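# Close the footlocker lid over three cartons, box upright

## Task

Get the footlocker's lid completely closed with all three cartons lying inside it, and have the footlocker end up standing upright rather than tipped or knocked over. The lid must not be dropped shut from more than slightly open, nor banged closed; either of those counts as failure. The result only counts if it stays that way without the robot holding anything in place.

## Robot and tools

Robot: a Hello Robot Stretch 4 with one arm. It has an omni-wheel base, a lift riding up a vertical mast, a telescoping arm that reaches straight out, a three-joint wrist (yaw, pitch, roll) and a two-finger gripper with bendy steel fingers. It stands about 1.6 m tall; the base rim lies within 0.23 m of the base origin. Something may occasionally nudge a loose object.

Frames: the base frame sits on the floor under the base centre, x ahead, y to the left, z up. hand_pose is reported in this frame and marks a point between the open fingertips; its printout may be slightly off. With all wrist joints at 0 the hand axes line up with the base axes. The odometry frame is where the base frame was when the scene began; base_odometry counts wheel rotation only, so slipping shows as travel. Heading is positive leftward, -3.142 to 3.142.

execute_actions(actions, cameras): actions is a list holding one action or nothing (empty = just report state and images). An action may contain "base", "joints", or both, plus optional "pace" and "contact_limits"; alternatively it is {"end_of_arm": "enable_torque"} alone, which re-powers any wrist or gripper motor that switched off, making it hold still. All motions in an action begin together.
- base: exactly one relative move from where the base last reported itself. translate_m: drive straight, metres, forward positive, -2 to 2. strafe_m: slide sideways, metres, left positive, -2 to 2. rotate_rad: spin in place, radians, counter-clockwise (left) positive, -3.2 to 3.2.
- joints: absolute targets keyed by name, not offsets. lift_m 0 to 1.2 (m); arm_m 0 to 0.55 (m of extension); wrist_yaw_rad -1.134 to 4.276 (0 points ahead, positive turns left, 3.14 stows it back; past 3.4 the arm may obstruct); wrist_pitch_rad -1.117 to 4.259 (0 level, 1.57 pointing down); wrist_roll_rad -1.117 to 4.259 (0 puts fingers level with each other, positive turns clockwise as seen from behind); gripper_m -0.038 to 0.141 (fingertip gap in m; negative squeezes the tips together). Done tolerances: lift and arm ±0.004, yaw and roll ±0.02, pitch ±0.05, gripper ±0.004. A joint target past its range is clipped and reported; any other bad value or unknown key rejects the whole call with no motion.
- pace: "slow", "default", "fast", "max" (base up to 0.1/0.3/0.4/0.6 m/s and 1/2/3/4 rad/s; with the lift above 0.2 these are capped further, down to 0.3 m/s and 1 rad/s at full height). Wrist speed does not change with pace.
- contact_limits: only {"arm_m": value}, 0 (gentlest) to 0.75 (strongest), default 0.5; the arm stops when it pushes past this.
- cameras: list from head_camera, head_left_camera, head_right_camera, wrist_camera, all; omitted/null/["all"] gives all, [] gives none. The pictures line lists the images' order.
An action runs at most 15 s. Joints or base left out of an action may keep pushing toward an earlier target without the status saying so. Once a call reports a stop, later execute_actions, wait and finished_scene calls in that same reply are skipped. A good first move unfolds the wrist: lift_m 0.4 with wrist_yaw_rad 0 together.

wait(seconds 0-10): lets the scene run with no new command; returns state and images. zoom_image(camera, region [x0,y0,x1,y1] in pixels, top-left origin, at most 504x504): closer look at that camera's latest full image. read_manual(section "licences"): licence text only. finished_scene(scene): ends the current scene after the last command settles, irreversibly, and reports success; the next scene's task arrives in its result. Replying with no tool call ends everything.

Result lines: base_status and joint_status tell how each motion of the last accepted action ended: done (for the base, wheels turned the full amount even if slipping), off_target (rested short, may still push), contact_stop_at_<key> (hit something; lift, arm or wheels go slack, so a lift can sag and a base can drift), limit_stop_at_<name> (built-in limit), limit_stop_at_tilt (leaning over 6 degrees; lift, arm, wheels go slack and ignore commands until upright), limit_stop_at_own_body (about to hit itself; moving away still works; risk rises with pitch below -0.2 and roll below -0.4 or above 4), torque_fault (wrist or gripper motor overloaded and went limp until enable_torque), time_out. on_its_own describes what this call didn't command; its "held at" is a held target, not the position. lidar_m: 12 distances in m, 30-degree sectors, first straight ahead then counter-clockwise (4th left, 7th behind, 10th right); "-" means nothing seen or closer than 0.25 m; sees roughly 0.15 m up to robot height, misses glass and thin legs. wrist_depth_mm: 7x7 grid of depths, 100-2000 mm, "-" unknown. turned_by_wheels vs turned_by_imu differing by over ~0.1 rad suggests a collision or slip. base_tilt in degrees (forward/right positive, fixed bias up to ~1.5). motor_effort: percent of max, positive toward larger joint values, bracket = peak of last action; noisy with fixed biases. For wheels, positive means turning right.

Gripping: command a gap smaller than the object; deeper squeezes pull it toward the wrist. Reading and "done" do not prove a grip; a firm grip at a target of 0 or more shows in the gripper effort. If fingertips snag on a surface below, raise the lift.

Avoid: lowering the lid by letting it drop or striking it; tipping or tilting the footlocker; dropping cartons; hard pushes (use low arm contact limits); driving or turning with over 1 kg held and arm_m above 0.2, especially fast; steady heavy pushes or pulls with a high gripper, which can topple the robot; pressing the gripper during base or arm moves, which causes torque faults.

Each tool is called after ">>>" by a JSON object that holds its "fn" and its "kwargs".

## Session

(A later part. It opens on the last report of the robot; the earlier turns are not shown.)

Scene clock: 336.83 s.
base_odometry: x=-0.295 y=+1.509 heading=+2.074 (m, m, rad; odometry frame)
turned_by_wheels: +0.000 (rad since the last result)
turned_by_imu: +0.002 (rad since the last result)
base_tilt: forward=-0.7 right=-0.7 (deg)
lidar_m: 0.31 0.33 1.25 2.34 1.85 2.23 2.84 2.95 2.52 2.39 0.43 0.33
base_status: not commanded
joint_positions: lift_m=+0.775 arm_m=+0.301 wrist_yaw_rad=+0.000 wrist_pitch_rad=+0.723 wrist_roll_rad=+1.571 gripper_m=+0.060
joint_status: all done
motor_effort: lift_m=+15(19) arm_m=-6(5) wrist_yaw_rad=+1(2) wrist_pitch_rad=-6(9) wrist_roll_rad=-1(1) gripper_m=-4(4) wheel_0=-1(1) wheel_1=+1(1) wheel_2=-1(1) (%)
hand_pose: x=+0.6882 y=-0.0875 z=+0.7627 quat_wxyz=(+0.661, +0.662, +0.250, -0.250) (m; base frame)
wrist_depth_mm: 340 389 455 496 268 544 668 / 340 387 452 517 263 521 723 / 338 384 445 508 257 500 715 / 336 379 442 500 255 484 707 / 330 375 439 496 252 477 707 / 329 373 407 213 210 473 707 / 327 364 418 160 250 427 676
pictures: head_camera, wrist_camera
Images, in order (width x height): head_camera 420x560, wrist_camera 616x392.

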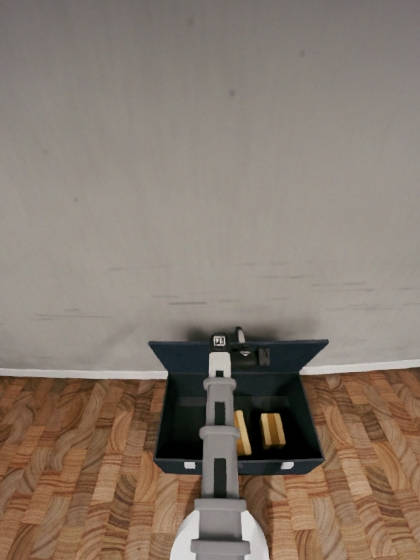

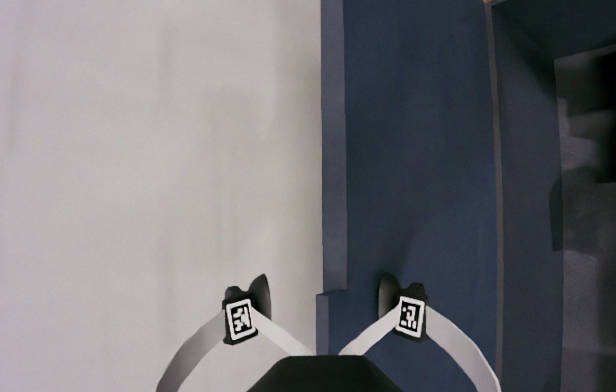

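>>> {"fn": "execute_actions", "kwargs": {"actions": [{"joints": {"lift_m": 0.745, "arm_m": 0.235, "wrist_pitch_rad": 0.66}, "pace": "slow"}], "cameras": ["wrist_camera", "head_camera"]}}

Scene clock: 350.30 s.
base_odometry: x=-0.295 y=+1.509 heading=+2.074 (m, m, rad; odometry frame)
turned_by_wheels: +0.000 (rad since the last result)
turned_by_imu: +0.002 (rad since the last result)
base_tilt: forward=-0.6 right=-0.7 (deg)
lidar_m: 0.30 0.32 1.26 2.35 1.86 2.21 2.85 2.93 2.51 2.39 0.45 0.33
base_status: not commanded
joint_positions: lift_m=+0.745 arm_m=+0.236 wrist_yaw_rad=+0.000 wrist_pitch_rad=+0.665 wrist_roll_rad=+1.571 gripper_m=+0.060
joint_status: all done
motor_effort: lift_m=+16(13) arm_m=-5(6) wrist_yaw_rad=+1(2) wrist_pitch_rad=-13(16) wrist_roll_rad=+0(1) gripper_m=-6(4) wheel_0=-1(1) wheel_1=+1(1) wheel_2=-1(1) (%)
hand_pose: x=+0.6339 y=-0.0875 z=+0.7455 quat_wxyz=(+0.668, +0.669, +0.231, -0.231) (m; base frame)
wrist_depth_mm: 392 439 508 574 264 597 661 / 389 439 508 569 259 597 732 / 389 436 508 569 253 580 741 / 387 433 496 554 251 580 723 / 382 430 492 549 247 574 723 / 375 424 459 539 195 569 723 / 375 415 473 160 245 455 723
pictures: head_camera, wrist_camera
Images, in order (width x height): head_camera 420x560, wrist_camera 616x392.

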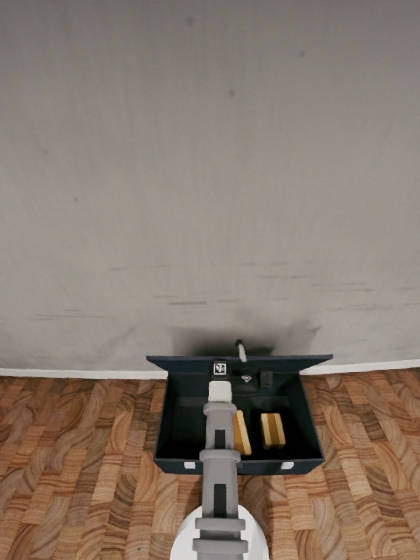

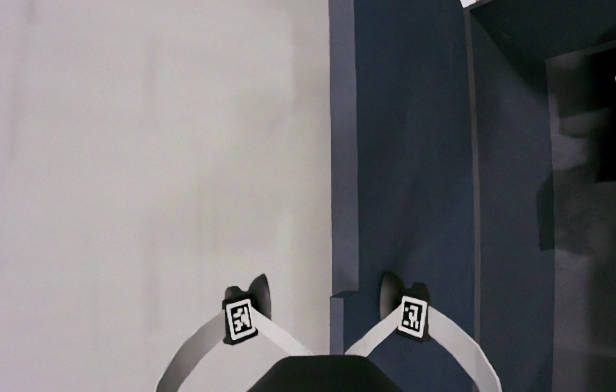

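>>> {"fn": "execute_actions", "kwargs": {"actions": [{"base": {"translate_m": -0.1}, "joints": {"lift_m": 0.683, "wrist_pitch_rad": 0.6}, "pace": "slow"}], "cameras": ["wrist_camera", "head_camera"]}}

Scene clock: 377.00 s.
base_odometry: x=-0.247 y=+1.422 heading=+2.074 (m, m, rad; odometry frame)
turned_by_wheels: +0.000 (rad since the last result)
turned_by_imu: +0.002 (rad since the last result)
base_tilt: forward=-0.6 right=-0.7 (deg)
lidar_m: 0.41 0.42 1.40 2.34 1.81 2.22 2.73 2.86 2.51 2.38 0.61 0.43
base_status: done
joint_positions: lift_m=+0.683 arm_m=+0.236 wrist_yaw_rad=-0.001 wrist_pitch_rad=+0.606 wrist_roll_rad=+1.571 gripper_m=+0.060
joint_status: all done
motor_effort: lift_m=+17(15) arm_m=-5(5) wrist_yaw_rad=+3(3) wrist_pitch_rad=-18(21) wrist_roll_rad=+0(0) gripper_m=-5(6) wheel_0=+0(3) wheel_1=-1(4) wheel_2=+1(4) (%)
hand_pose: x=+0.6438 y=-0.0876 z=+0.6969 quat_wxyz=(+0.675, +0.675, +0.211, -0.211) (m; base frame)
wrist_depth_mm: 477 535 603 683 307 647 668 / 477 525 603 668 290 707 715 / 469 525 591 691 277 691 723 / 469 521 591 668 268 699 723 / 459 512 580 668 263 683 699 / 455 512 539 661 186 683 699 / 452 496 564 615 260 640 715
pictures: head_camera, wrist_camera
Images, in order (width x height): head_camera 420x560, wrist_camera 616x392.

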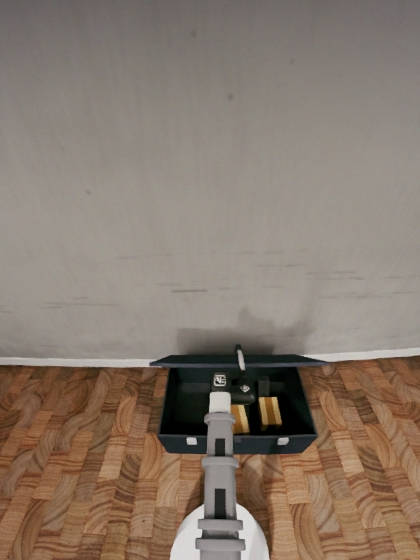

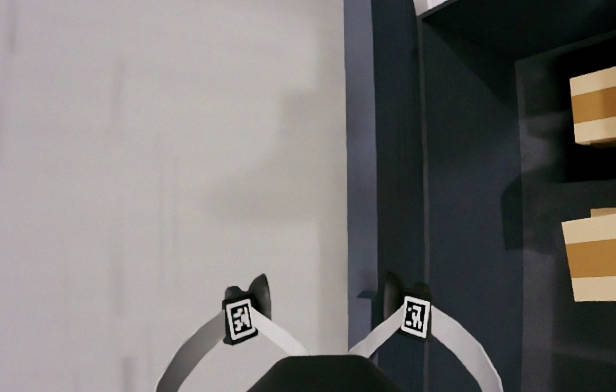

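>>> {"fn": "execute_actions", "kwargs": {"actions": [{"base": {"translate_m": -0.1}, "joints": {"lift_m": 0.573, "wrist_pitch_rad": 0.4}, "pace": "slow"}], "cameras": ["wrist_camera", "head_camera"]}}

Scene clock: 393.13 s.
base_odometry: x=-0.199 y=+1.334 heading=+2.074 (m, m, rad; odometry frame)
turned_by_wheels: +0.000 (rad since the last result)
turned_by_imu: +0.002 (rad since the last result)
base_tilt: forward=-0.7 right=-0.6 (deg)
lidar_m: 0.50 0.53 1.53 2.34 1.76 2.19 2.64 2.74 2.52 2.40 1.65 0.55
base_status: done
joint_positions: lift_m=+0.573 arm_m=+0.236 wrist_yaw_rad=-0.001 wrist_pitch_rad=+0.408 wrist_roll_rad=+1.571 gripper_m=+0.060
joint_status: all done
motor_effort: lift_m=+18(20) arm_m=-4(5) wrist_yaw_rad=+2(5) wrist_pitch_rad=-23(25) wrist_roll_rad=-1(0) gripper_m=-6(6) wheel_0=+0(3) wheel_1=-2(5) wheel_2=+1(6) (%)
hand_pose: x=+0.6715 y=-0.0876 z=+0.6369 quat_wxyz=(+0.692, +0.693, +0.143, -0.143) (m; base frame)
wrist_depth_mm: 569 621 668 750 330 634 654 / 564 615 668 732 306 676 699 / 564 603 676 715 289 661 707 / 564 603 647 723 277 654 691 / 554 591 647 707 271 647 574 / 554 585 621 683 193 647 699 / 549 585 627 668 267 627 699
pictures: head_camera, wrist_camera
Images, in order (width x height): head_camera 420x560, wrist_camera 616x392.

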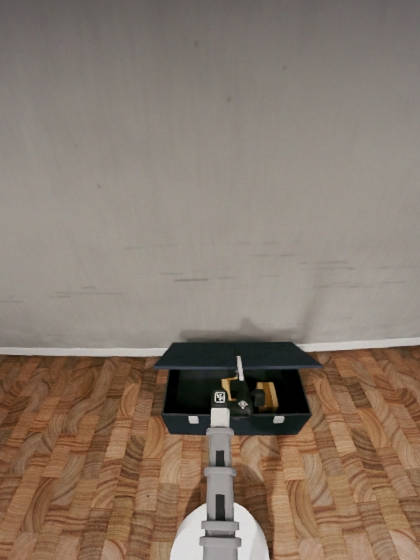

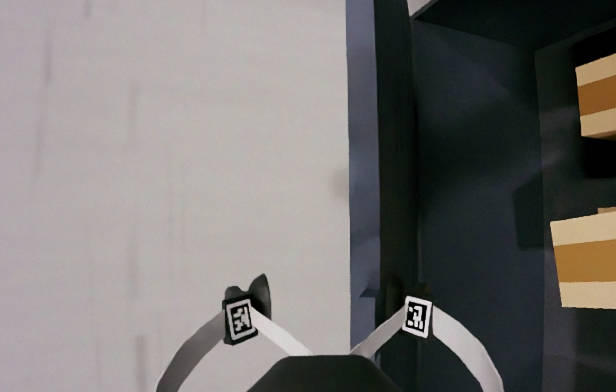

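>>> {"fn": "execute_actions", "kwargs": {"actions": [{"base": {"translate_m": -0.082}, "joints": {"lift_m": 0.44, "wrist_pitch_rad": 0.18}, "pace": "slow"}], "cameras": ["wrist_camera", "head_camera"]}}

Scene clock: 405.43 s.
base_odometry: x=-0.159 y=+1.262 heading=+2.074 (m, m, rad; odometry frame)
turned_by_wheels: +0.000 (rad since the last result)
turned_by_imu: +0.002 (rad since the last result)
base_tilt: forward=-0.7 right=-0.6 (deg)
lidar_m: 0.58 0.61 1.64 2.34 1.73 2.18 2.55 2.66 2.53 2.40 1.74 0.64
base_status: done
joint_positions: lift_m=+0.440 arm_m=+0.236 wrist_yaw_rad=+0.000 wrist_pitch_rad=+0.189 wrist_roll_rad=+1.571 gripper_m=+0.060
joint_status: all done
on_its_own: wrist_pitch_rad is at rest, and its effort (-25) is outside its rest range (-23 to +23)
motor_effort: lift_m=+18(16) arm_m=-4(5) wrist_yaw_rad=+0(5) wrist_pitch_rad=-25(31) wrist_roll_rad=+1(1) gripper_m=-8(7) wheel_0=+0(2) wheel_1=-1(1) wheel_2=+3(6) (%)
hand_pose: x=+0.6900 y=-0.0875 z=+0.5641 quat_wxyz=(+0.704, +0.704, +0.067, -0.067) (m; base frame)
wrist_depth_mm: 707 723 759 788 340 634 640 / 699 715 750 768 312 640 654 / 691 715 732 778 291 634 661 / 683 707 732 750 278 634 661 / 676 699 723 750 270 627 415 / 661 691 699 750 195 627 640 / 654 683 699 707 267 615 634
pictures: head_camera, wrist_camera
Images, in order (width x height): head_camera 420x560, wrist_camera 616x392.

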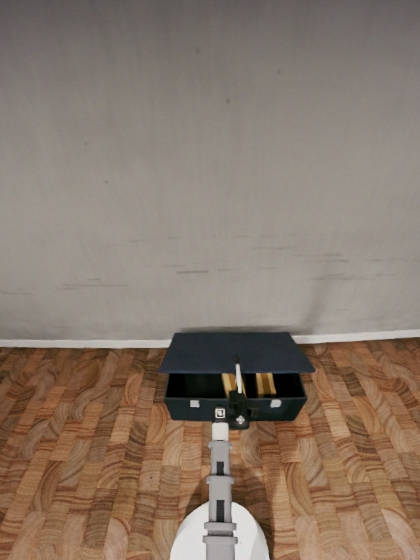

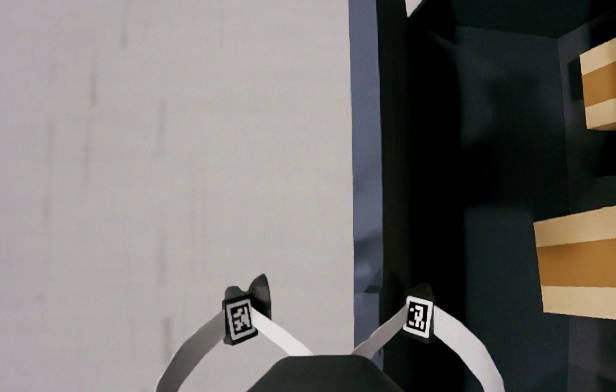

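>>> {"fn": "execute_actions", "kwargs": {"actions": [{"joints": {"lift_m": 0.296, "arm_m": 0.187, "wrist_pitch_rad": -0.05}, "pace": "slow"}], "cameras": ["wrist_camera", "head_camera"]}}

Scene clock: 421.97 s.
base_odometry: x=-0.159 y=+1.262 heading=+2.074 (m, m, rad; odometry frame)
turned_by_wheels: +0.000 (rad since the last result)
turned_by_imu: +0.002 (rad since the last result)
base_tilt: forward=-0.5 right=-0.7 (deg)
lidar_m: 0.59 0.62 1.62 2.35 1.72 2.18 2.55 2.64 2.52 2.39 1.75 0.61
base_status: not commanded
joint_positions: lift_m=+0.296 arm_m=+0.188 wrist_yaw_rad=-0.002 wrist_pitch_rad=-0.042 wrist_roll_rad=+1.571 gripper_m=+0.060
joint_status: all done
motor_effort: lift_m=+17(13) arm_m=-4(8) wrist_yaw_rad=+4(5) wrist_pitch_rad=-23(34) wrist_roll_rad=+1(2) gripper_m=-5(7) wheel_0=+1(1) wheel_1=+0(1) wheel_2=+1(3) (%)
hand_pose: x=+0.6468 y=-0.0879 z=+0.4864 quat_wxyz=(+0.707, +0.707, -0.015, +0.014) (m; base frame)
wrist_depth_mm: 866 854 842 820 301 603 615 / 866 842 831 831 282 615 597 / 854 842 820 809 266 603 603 / 854 842 820 798 256 609 591 / 831 820 809 788 250 603 364 / 809 809 798 788 193 597 382 / 820 809 778 768 246 585 591
pictures: head_camera, wrist_camera
Images, in order (width x height): head_camera 420x560, wrist_camera 616x392.

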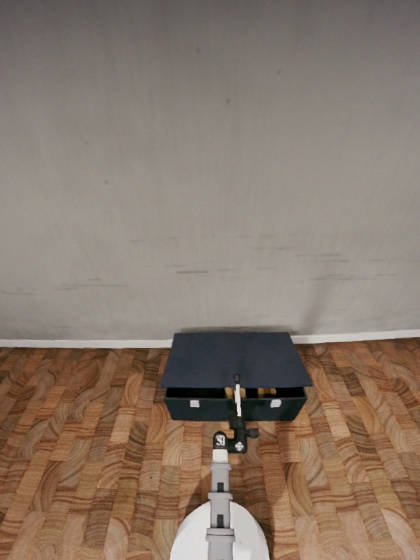

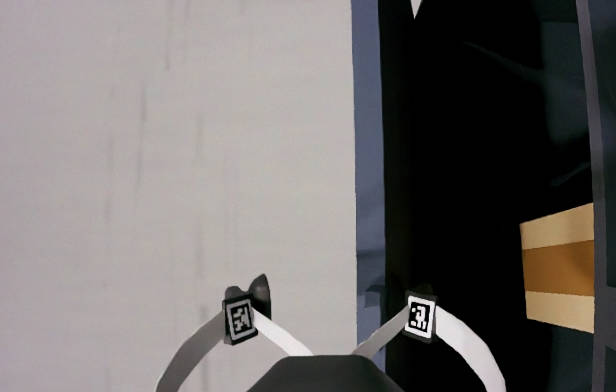

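>>> {"fn": "execute_actions", "kwargs": {"actions": [{"joints": {"lift_m": 0.25, "arm_m": 0.158}, "pace": "slow"}], "cameras": ["wrist_camera", "head_camera"]}}

>>> {"fn": "zoom_image", "kwargs": {"camera": "wrist_camera", "region": [320, 200, 616, 392]}}

Scene clock: 443.33 s.
base_odometry: x=-0.159 y=+1.262 heading=+2.074 (m, m, rad; odometry frame)
turned_by_wheels: +0.000 (rad since the last result)
turned_by_imu: +0.002 (rad since the last result)
base_tilt: forward=-0.6 right=-0.7 (deg)
lidar_m: 0.60 0.62 1.63 2.34 1.73 2.18 2.54 2.65 2.52 2.41 1.77 0.61
base_status: not commanded
joint_positions: lift_m=+0.250 arm_m=+0.159 wrist_yaw_rad=+0.001 wrist_pitch_rad=-0.041 wrist_roll_rad=+1.571 gripper_m=+0.060
joint_status: all done
on_its_own: wrist_pitch_rad is at rest, and its effort (-25) is outside its rest range (-23 to +23)
motor_effort: lift_m=+18(18) arm_m=-6(8) wrist_yaw_rad=-2(5) wrist_pitch_rad=-25(25) wrist_roll_rad=+2(1) gripper_m=-8(8) wheel_0=+1(1) wheel_1=+0(0) wheel_2=+1(1) (%)
hand_pose: x=+0.6184 y=-0.0872 z=+0.4402 quat_wxyz=(+0.707, +0.707, -0.014, +0.015) (m; base frame)
wrist_depth_mm: 904 891 866 854 615 222 - / 904 866 866 854 640 640 210 / 891 866 842 820 647 634 209 / 878 866 842 831 647 634 207 / 878 854 831 820 640 427 207 / 866 854 842 809 202 213 205 / 854 831 798 798 634 205 -
pictures: head_camera, wrist_camera
Images, in order (width x height): head_camera 420x560, wrist_camera 616x392.

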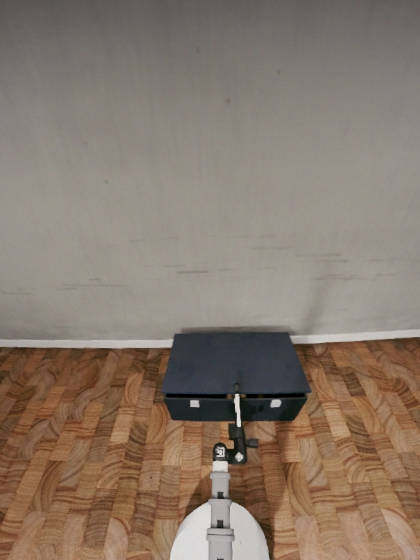

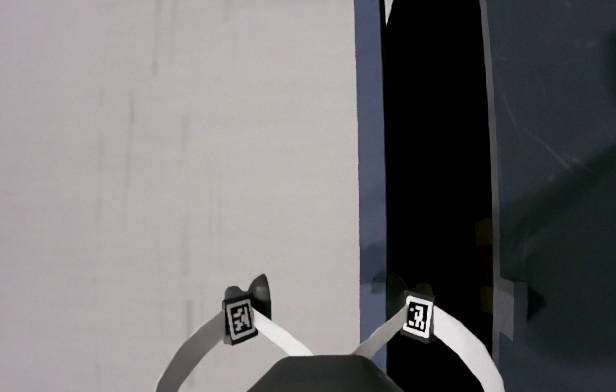

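Region (320, 200, 616, 392) of wrist_camera's 616x392 image, scaled by 1.703; it fills the top 327 rows of this view, and the rest is white.

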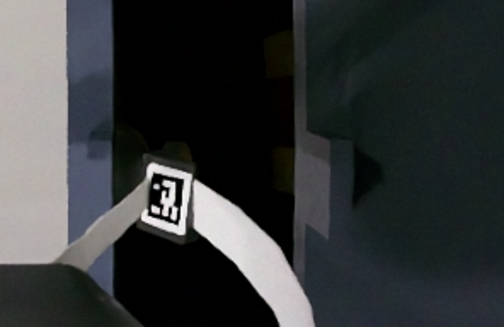

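>>> {"fn": "execute_actions", "kwargs": {"actions": [{"joints": {"lift_m": 0.226, "arm_m": 0.138}, "pace": "slow"}], "cameras": ["wrist_camera"]}}

>>> {"fn": "zoom_image", "kwargs": {"camera": "wrist_camera", "region": [330, 230, 530, 392]}}

Scene clock: 459.87 s.
base_odometry: x=-0.159 y=+1.262 heading=+2.074 (m, m, rad; odometry frame)
turned_by_wheels: +0.000 (rad since the last result)
turned_by_imu: +0.002 (rad since the last result)
base_tilt: forward=-0.6 right=-0.7 (deg)
lidar_m: 0.59 0.61 1.64 2.34 1.72 2.16 2.54 2.65 2.51 2.41 1.75 0.63
base_status: not commanded
joint_positions: lift_m=+0.226 arm_m=+0.139 wrist_yaw_rad=+0.001 wrist_pitch_rad=-0.041 wrist_roll_rad=+1.571 gripper_m=+0.060
joint_status: all done
on_its_own: wrist_pitch_rad is at rest, and its effort (-24) is outside its rest range (-23 to +23)
motor_effort: lift_m=+18(20) arm_m=-6(4) wrist_yaw_rad=-2(2) wrist_pitch_rad=-24(25) wrist_roll_rad=+0(1) gripper_m=-6(7) wheel_0=+1(0) wheel_1=+0(0) wheel_2=+1(1) (%)
hand_pose: x=+0.5983 y=-0.0872 z=+0.4162 quat_wxyz=(+0.707, +0.707, -0.014, +0.015) (m; base frame)
wrist_depth_mm: 917 917 904 866 647 234 229 / 931 917 878 842 668 233 228 / 904 891 866 854 661 231 228 / 891 878 866 842 668 229 227 / 878 878 842 831 661 229 225 / 891 854 842 820 212 225 224 / 878 854 831 831 654 224 -
pictures: wrist_camera
Images, in order (width x height): wrist_camera 616x392.

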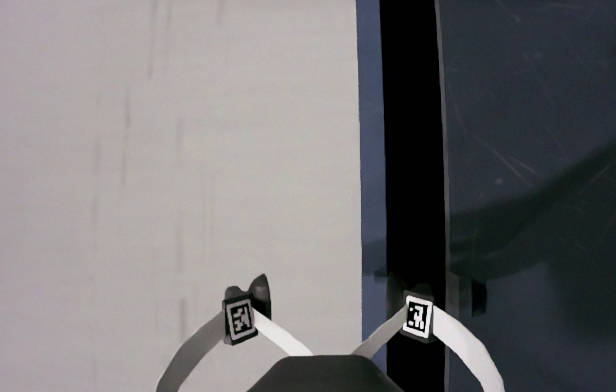

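Region (330, 230, 530, 392) of wrist_camera's 616x392 image, scaled by 2.520; it fills the top 408 rows of this view, and the rest is white.

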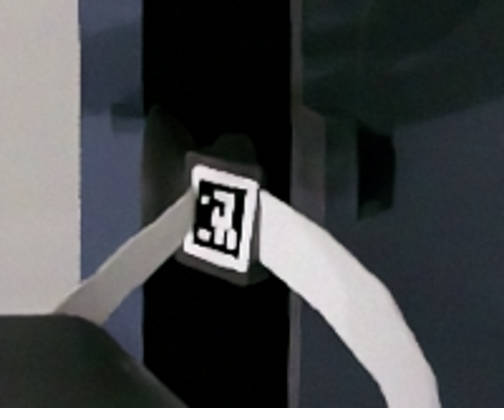

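>>> {"fn": "execute_actions", "kwargs": {"actions": [{"joints": {"lift_m": 0.217, "arm_m": 0.121}, "pace": "slow"}], "cameras": ["wrist_camera"]}}

>>> {"fn": "zoom_image", "kwargs": {"camera": "wrist_camera", "region": [330, 230, 530, 392]}}

Scene clock: 472.93 s.
base_odometry: x=-0.159 y=+1.262 heading=+2.074 (m, m, rad; odometry frame)
turned_by_wheels: +0.000 (rad since the last result)
turned_by_imu: +0.002 (rad since the last result)
base_tilt: forward=-0.6 right=-0.7 (deg)
lidar_m: 0.59 0.62 1.65 2.33 1.72 2.18 2.54 2.65 2.52 2.39 1.77 0.62
base_status: not commanded
joint_positions: lift_m=+0.217 arm_m=+0.122 wrist_yaw_rad=+0.001 wrist_pitch_rad=-0.041 wrist_roll_rad=+1.571 gripper_m=+0.060
joint_status: all done
motor_effort: lift_m=+18(16) arm_m=-6(3) wrist_yaw_rad=-2(3) wrist_pitch_rad=-23(24) wrist_roll_rad=+1(0) gripper_m=-8(7) wheel_0=+1(1) wheel_1=+0(0) wheel_2=+1(1) (%)
hand_pose: x=+0.5813 y=-0.0872 z=+0.4072 quat_wxyz=(+0.707, +0.707, -0.014, +0.015) (m; base frame)
wrist_depth_mm: 946 931 904 891 259 250 247 / 946 917 904 878 691 249 244 / 931 904 904 878 683 249 244 / 917 891 891 854 676 246 243 / 917 878 854 842 668 245 242 / 904 878 878 842 211 242 239 / 866 866 842 842 248 239 238
pictures: wrist_camera
Images, in order (width x height): wrist_camera 616x392.

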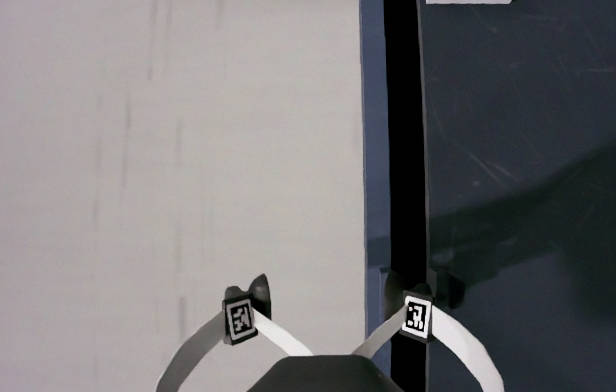

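Region (330, 230, 530, 392) of wrist_camera's 616x392 image, scaled by 2.520; it fills the top 408 rows of this view, and the rest is white.

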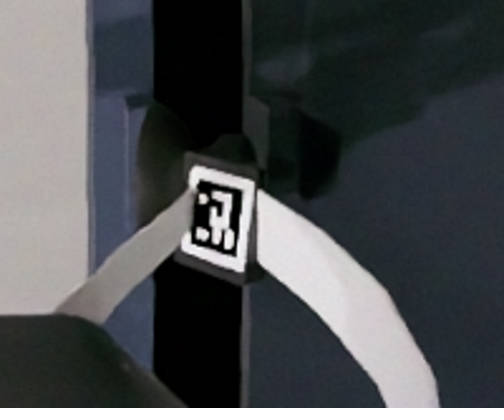

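>>> {"fn": "execute_actions", "kwargs": {"actions": [{"joints": {"arm_m": 0.111}, "pace": "slow"}], "cameras": ["wrist_camera"]}}

>>> {"fn": "zoom_image", "kwargs": {"camera": "wrist_camera", "region": [340, 240, 490, 360]}}

Scene clock: 481.13 s.
base_odometry: x=-0.159 y=+1.262 heading=+2.074 (m, m, rad; odometry frame)
turned_by_wheels: +0.000 (rad since the last result)
turned_by_imu: +0.001 (rad since the last result)
base_tilt: forward=-0.6 right=-0.6 (deg)
lidar_m: 0.59 0.60 1.65 2.33 1.74 2.19 2.54 2.64 2.52 2.40 1.76 0.62
base_status: not commanded
joint_positions: lift_m=+0.217 arm_m=+0.112 wrist_yaw_rad=+0.001 wrist_pitch_rad=-0.041 wrist_roll_rad=+1.571 gripper_m=+0.060
joint_status: all done
on_its_own: wrist_pitch_rad is at rest, and its effort (-26) is outside its rest range (-23 to +23)
motor_effort: lift_m=+18(18) arm_m=-6(3) wrist_yaw_rad=-2(3) wrist_pitch_rad=-26(25) wrist_roll_rad=+2(1) gripper_m=-5(7) wheel_0=+1(0) wheel_1=+0(0) wheel_2=+1(1) (%)
hand_pose: x=+0.5713 y=-0.0872 z=+0.4072 quat_wxyz=(+0.707, +0.707, -0.014, +0.015) (m; base frame)
wrist_depth_mm: 960 946 917 891 268 259 256 / 946 931 904 891 266 258 255 / 931 917 891 891 272 257 253 / 946 904 891 878 691 256 254 / 931 891 891 878 683 253 250 / 917 891 866 854 213 252 248 / 891 878 854 854 258 249 247
pictures: wrist_camera
Images, in order (width x height): wrist_camera 616x392.

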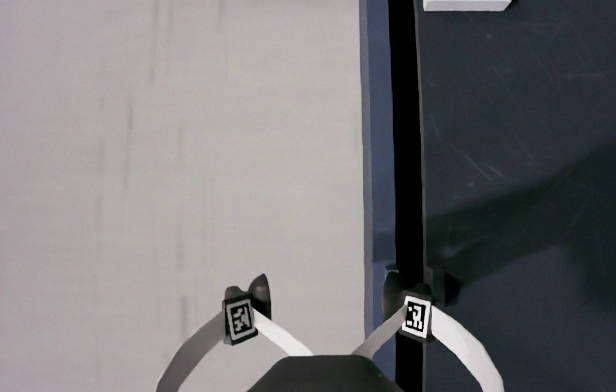

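Region (340, 240, 490, 360) of wrist_camera's 616x392 image, scaled by 3.360; it fills the top 403 rows of this view, and the rest is white.

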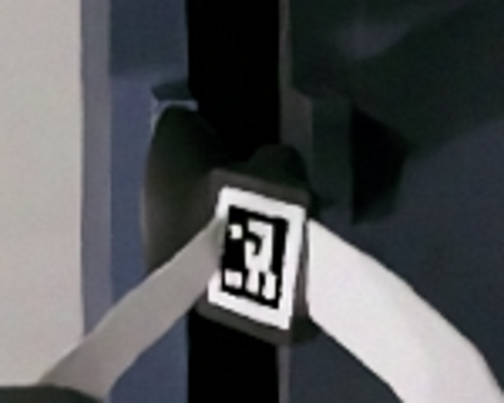

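>>> {"fn": "execute_actions", "kwargs": {"actions": [{"joints": {"arm_m": 0.106, "lift_m": 0.209}, "pace": "slow"}], "cameras": ["wrist_camera"]}}

>>> {"fn": "zoom_image", "kwargs": {"camera": "wrist_camera", "region": [340, 240, 490, 360]}}

Scene clock: 492.70 s.
base_odometry: x=-0.159 y=+1.262 heading=+2.074 (m, m, rad; odometry frame)
turned_by_wheels: +0.000 (rad since the last result)
turned_by_imu: +0.001 (rad since the last result)
base_tilt: forward=-0.7 right=-0.8 (deg)
lidar_m: 0.60 0.61 1.64 2.34 1.74 2.20 2.55 2.65 2.53 2.40 1.74 0.61
base_status: not commanded
joint_positions: lift_m=+0.209 arm_m=+0.107 wrist_yaw_rad=+0.000 wrist_pitch_rad=-0.048 wrist_roll_rad=+1.571 gripper_m=+0.060
joint_status: all done
motor_effort: lift_m=+16(16) arm_m=-6(6) wrist_yaw_rad=-1(1) wrist_pitch_rad=-7(25) wrist_roll_rad=-1(0) gripper_m=-3(6) wheel_0=+1(1) wheel_1=+0(0) wheel_2=+1(1) (%)
hand_pose: x=+0.5661 y=-0.0873 z=+0.4012 quat_wxyz=(+0.707, +0.707, -0.017, +0.017) (m; base frame)
wrist_depth_mm: 976 960 931 904 271 264 259 / 976 946 931 904 267 263 259 / 946 931 917 878 272 260 257 / 931 917 891 891 278 260 255 / 917 917 891 891 281 258 253 / 904 904 891 854 210 256 254 / 917 878 854 160 259 253 250
pictures: wrist_camera
Images, in order (width x height): wrist_camera 616x392.

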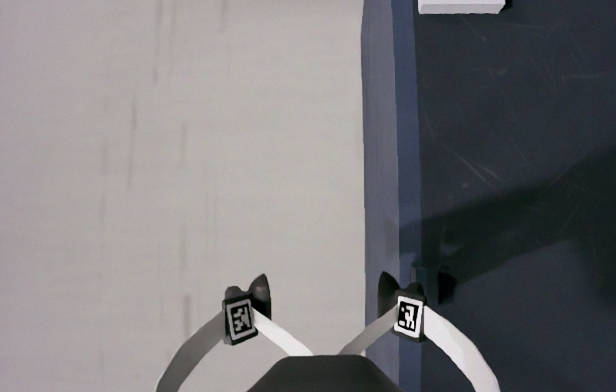

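Region (340, 240, 490, 360) of wrist_camera's 616x392 image, scaled by 3.360; it fills the top 403 rows of this view, and the rest is white.

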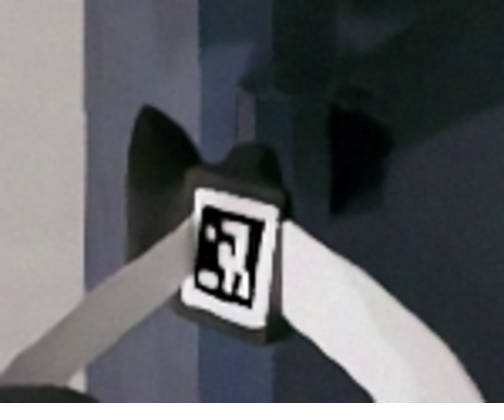

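>>> {"fn": "execute_actions", "kwargs": {"actions": [{"joints": {"arm_m": 0.06}}], "cameras": ["wrist_camera", "head_camera"]}}

Scene clock: 498.73 s.
base_odometry: x=-0.159 y=+1.262 heading=+2.074 (m, m, rad; odometry frame)
turned_by_wheels: +0.000 (rad since the last result)
turned_by_imu: +0.002 (rad since the last result)
base_tilt: forward=-0.6 right=-0.7 (deg)
lidar_m: 0.58 0.61 1.63 2.34 1.72 2.20 2.55 2.67 2.52 2.40 1.74 0.63
base_status: not commanded
joint_positions: lift_m=+0.209 arm_m=+0.061 wrist_yaw_rad=+0.000 wrist_pitch_rad=-0.048 wrist_roll_rad=+1.571 gripper_m=+0.060
joint_status: all done
motor_effort: lift_m=+16(16) arm_m=-6(7) wrist_yaw_rad=+0(2) wrist_pitch_rad=-8(5) wrist_roll_rad=+1(1) gripper_m=-4(4) wheel_0=+1(1) wheel_1=+0(0) wheel_2=+1(1) (%)
hand_pose: x=+0.5201 y=-0.0874 z=+0.4012 quat_wxyz=(+0.707, +0.707, -0.017, +0.017) (m; base frame)
wrist_depth_mm: 1025 991 976 946 315 307 303 / 1025 976 960 946 314 307 303 / 1008 976 960 931 312 306 298 / 1008 960 946 931 310 304 297 / 946 960 931 917 309 301 297 / 960 946 946 917 210 300 296 / 960 946 917 160 303 294 294
pictures: head_camera, wrist_camera
Images, in order (width x height): head_camera 420x560, wrist_camera 616x392.

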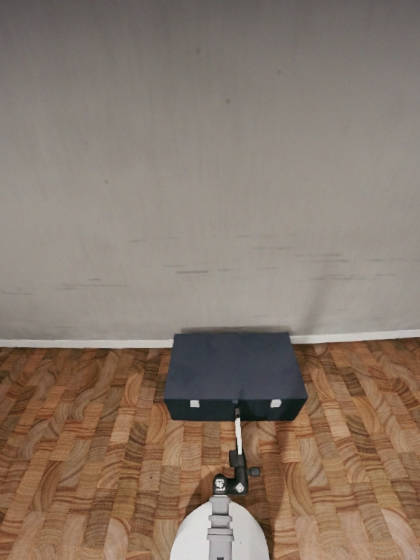

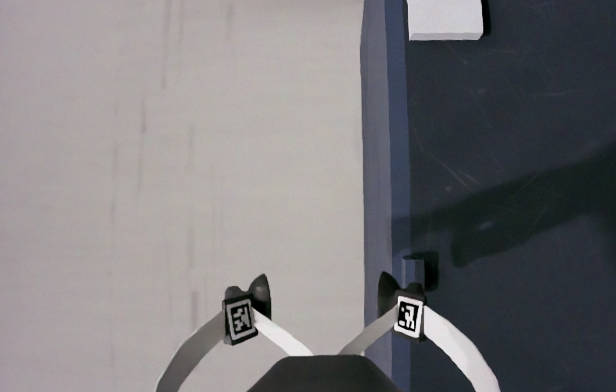

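The lid is fully shut with no gap.

>>> {"fn": "finished_scene", "kwargs": {"scene": 2}}

The scene is finished: the task was done.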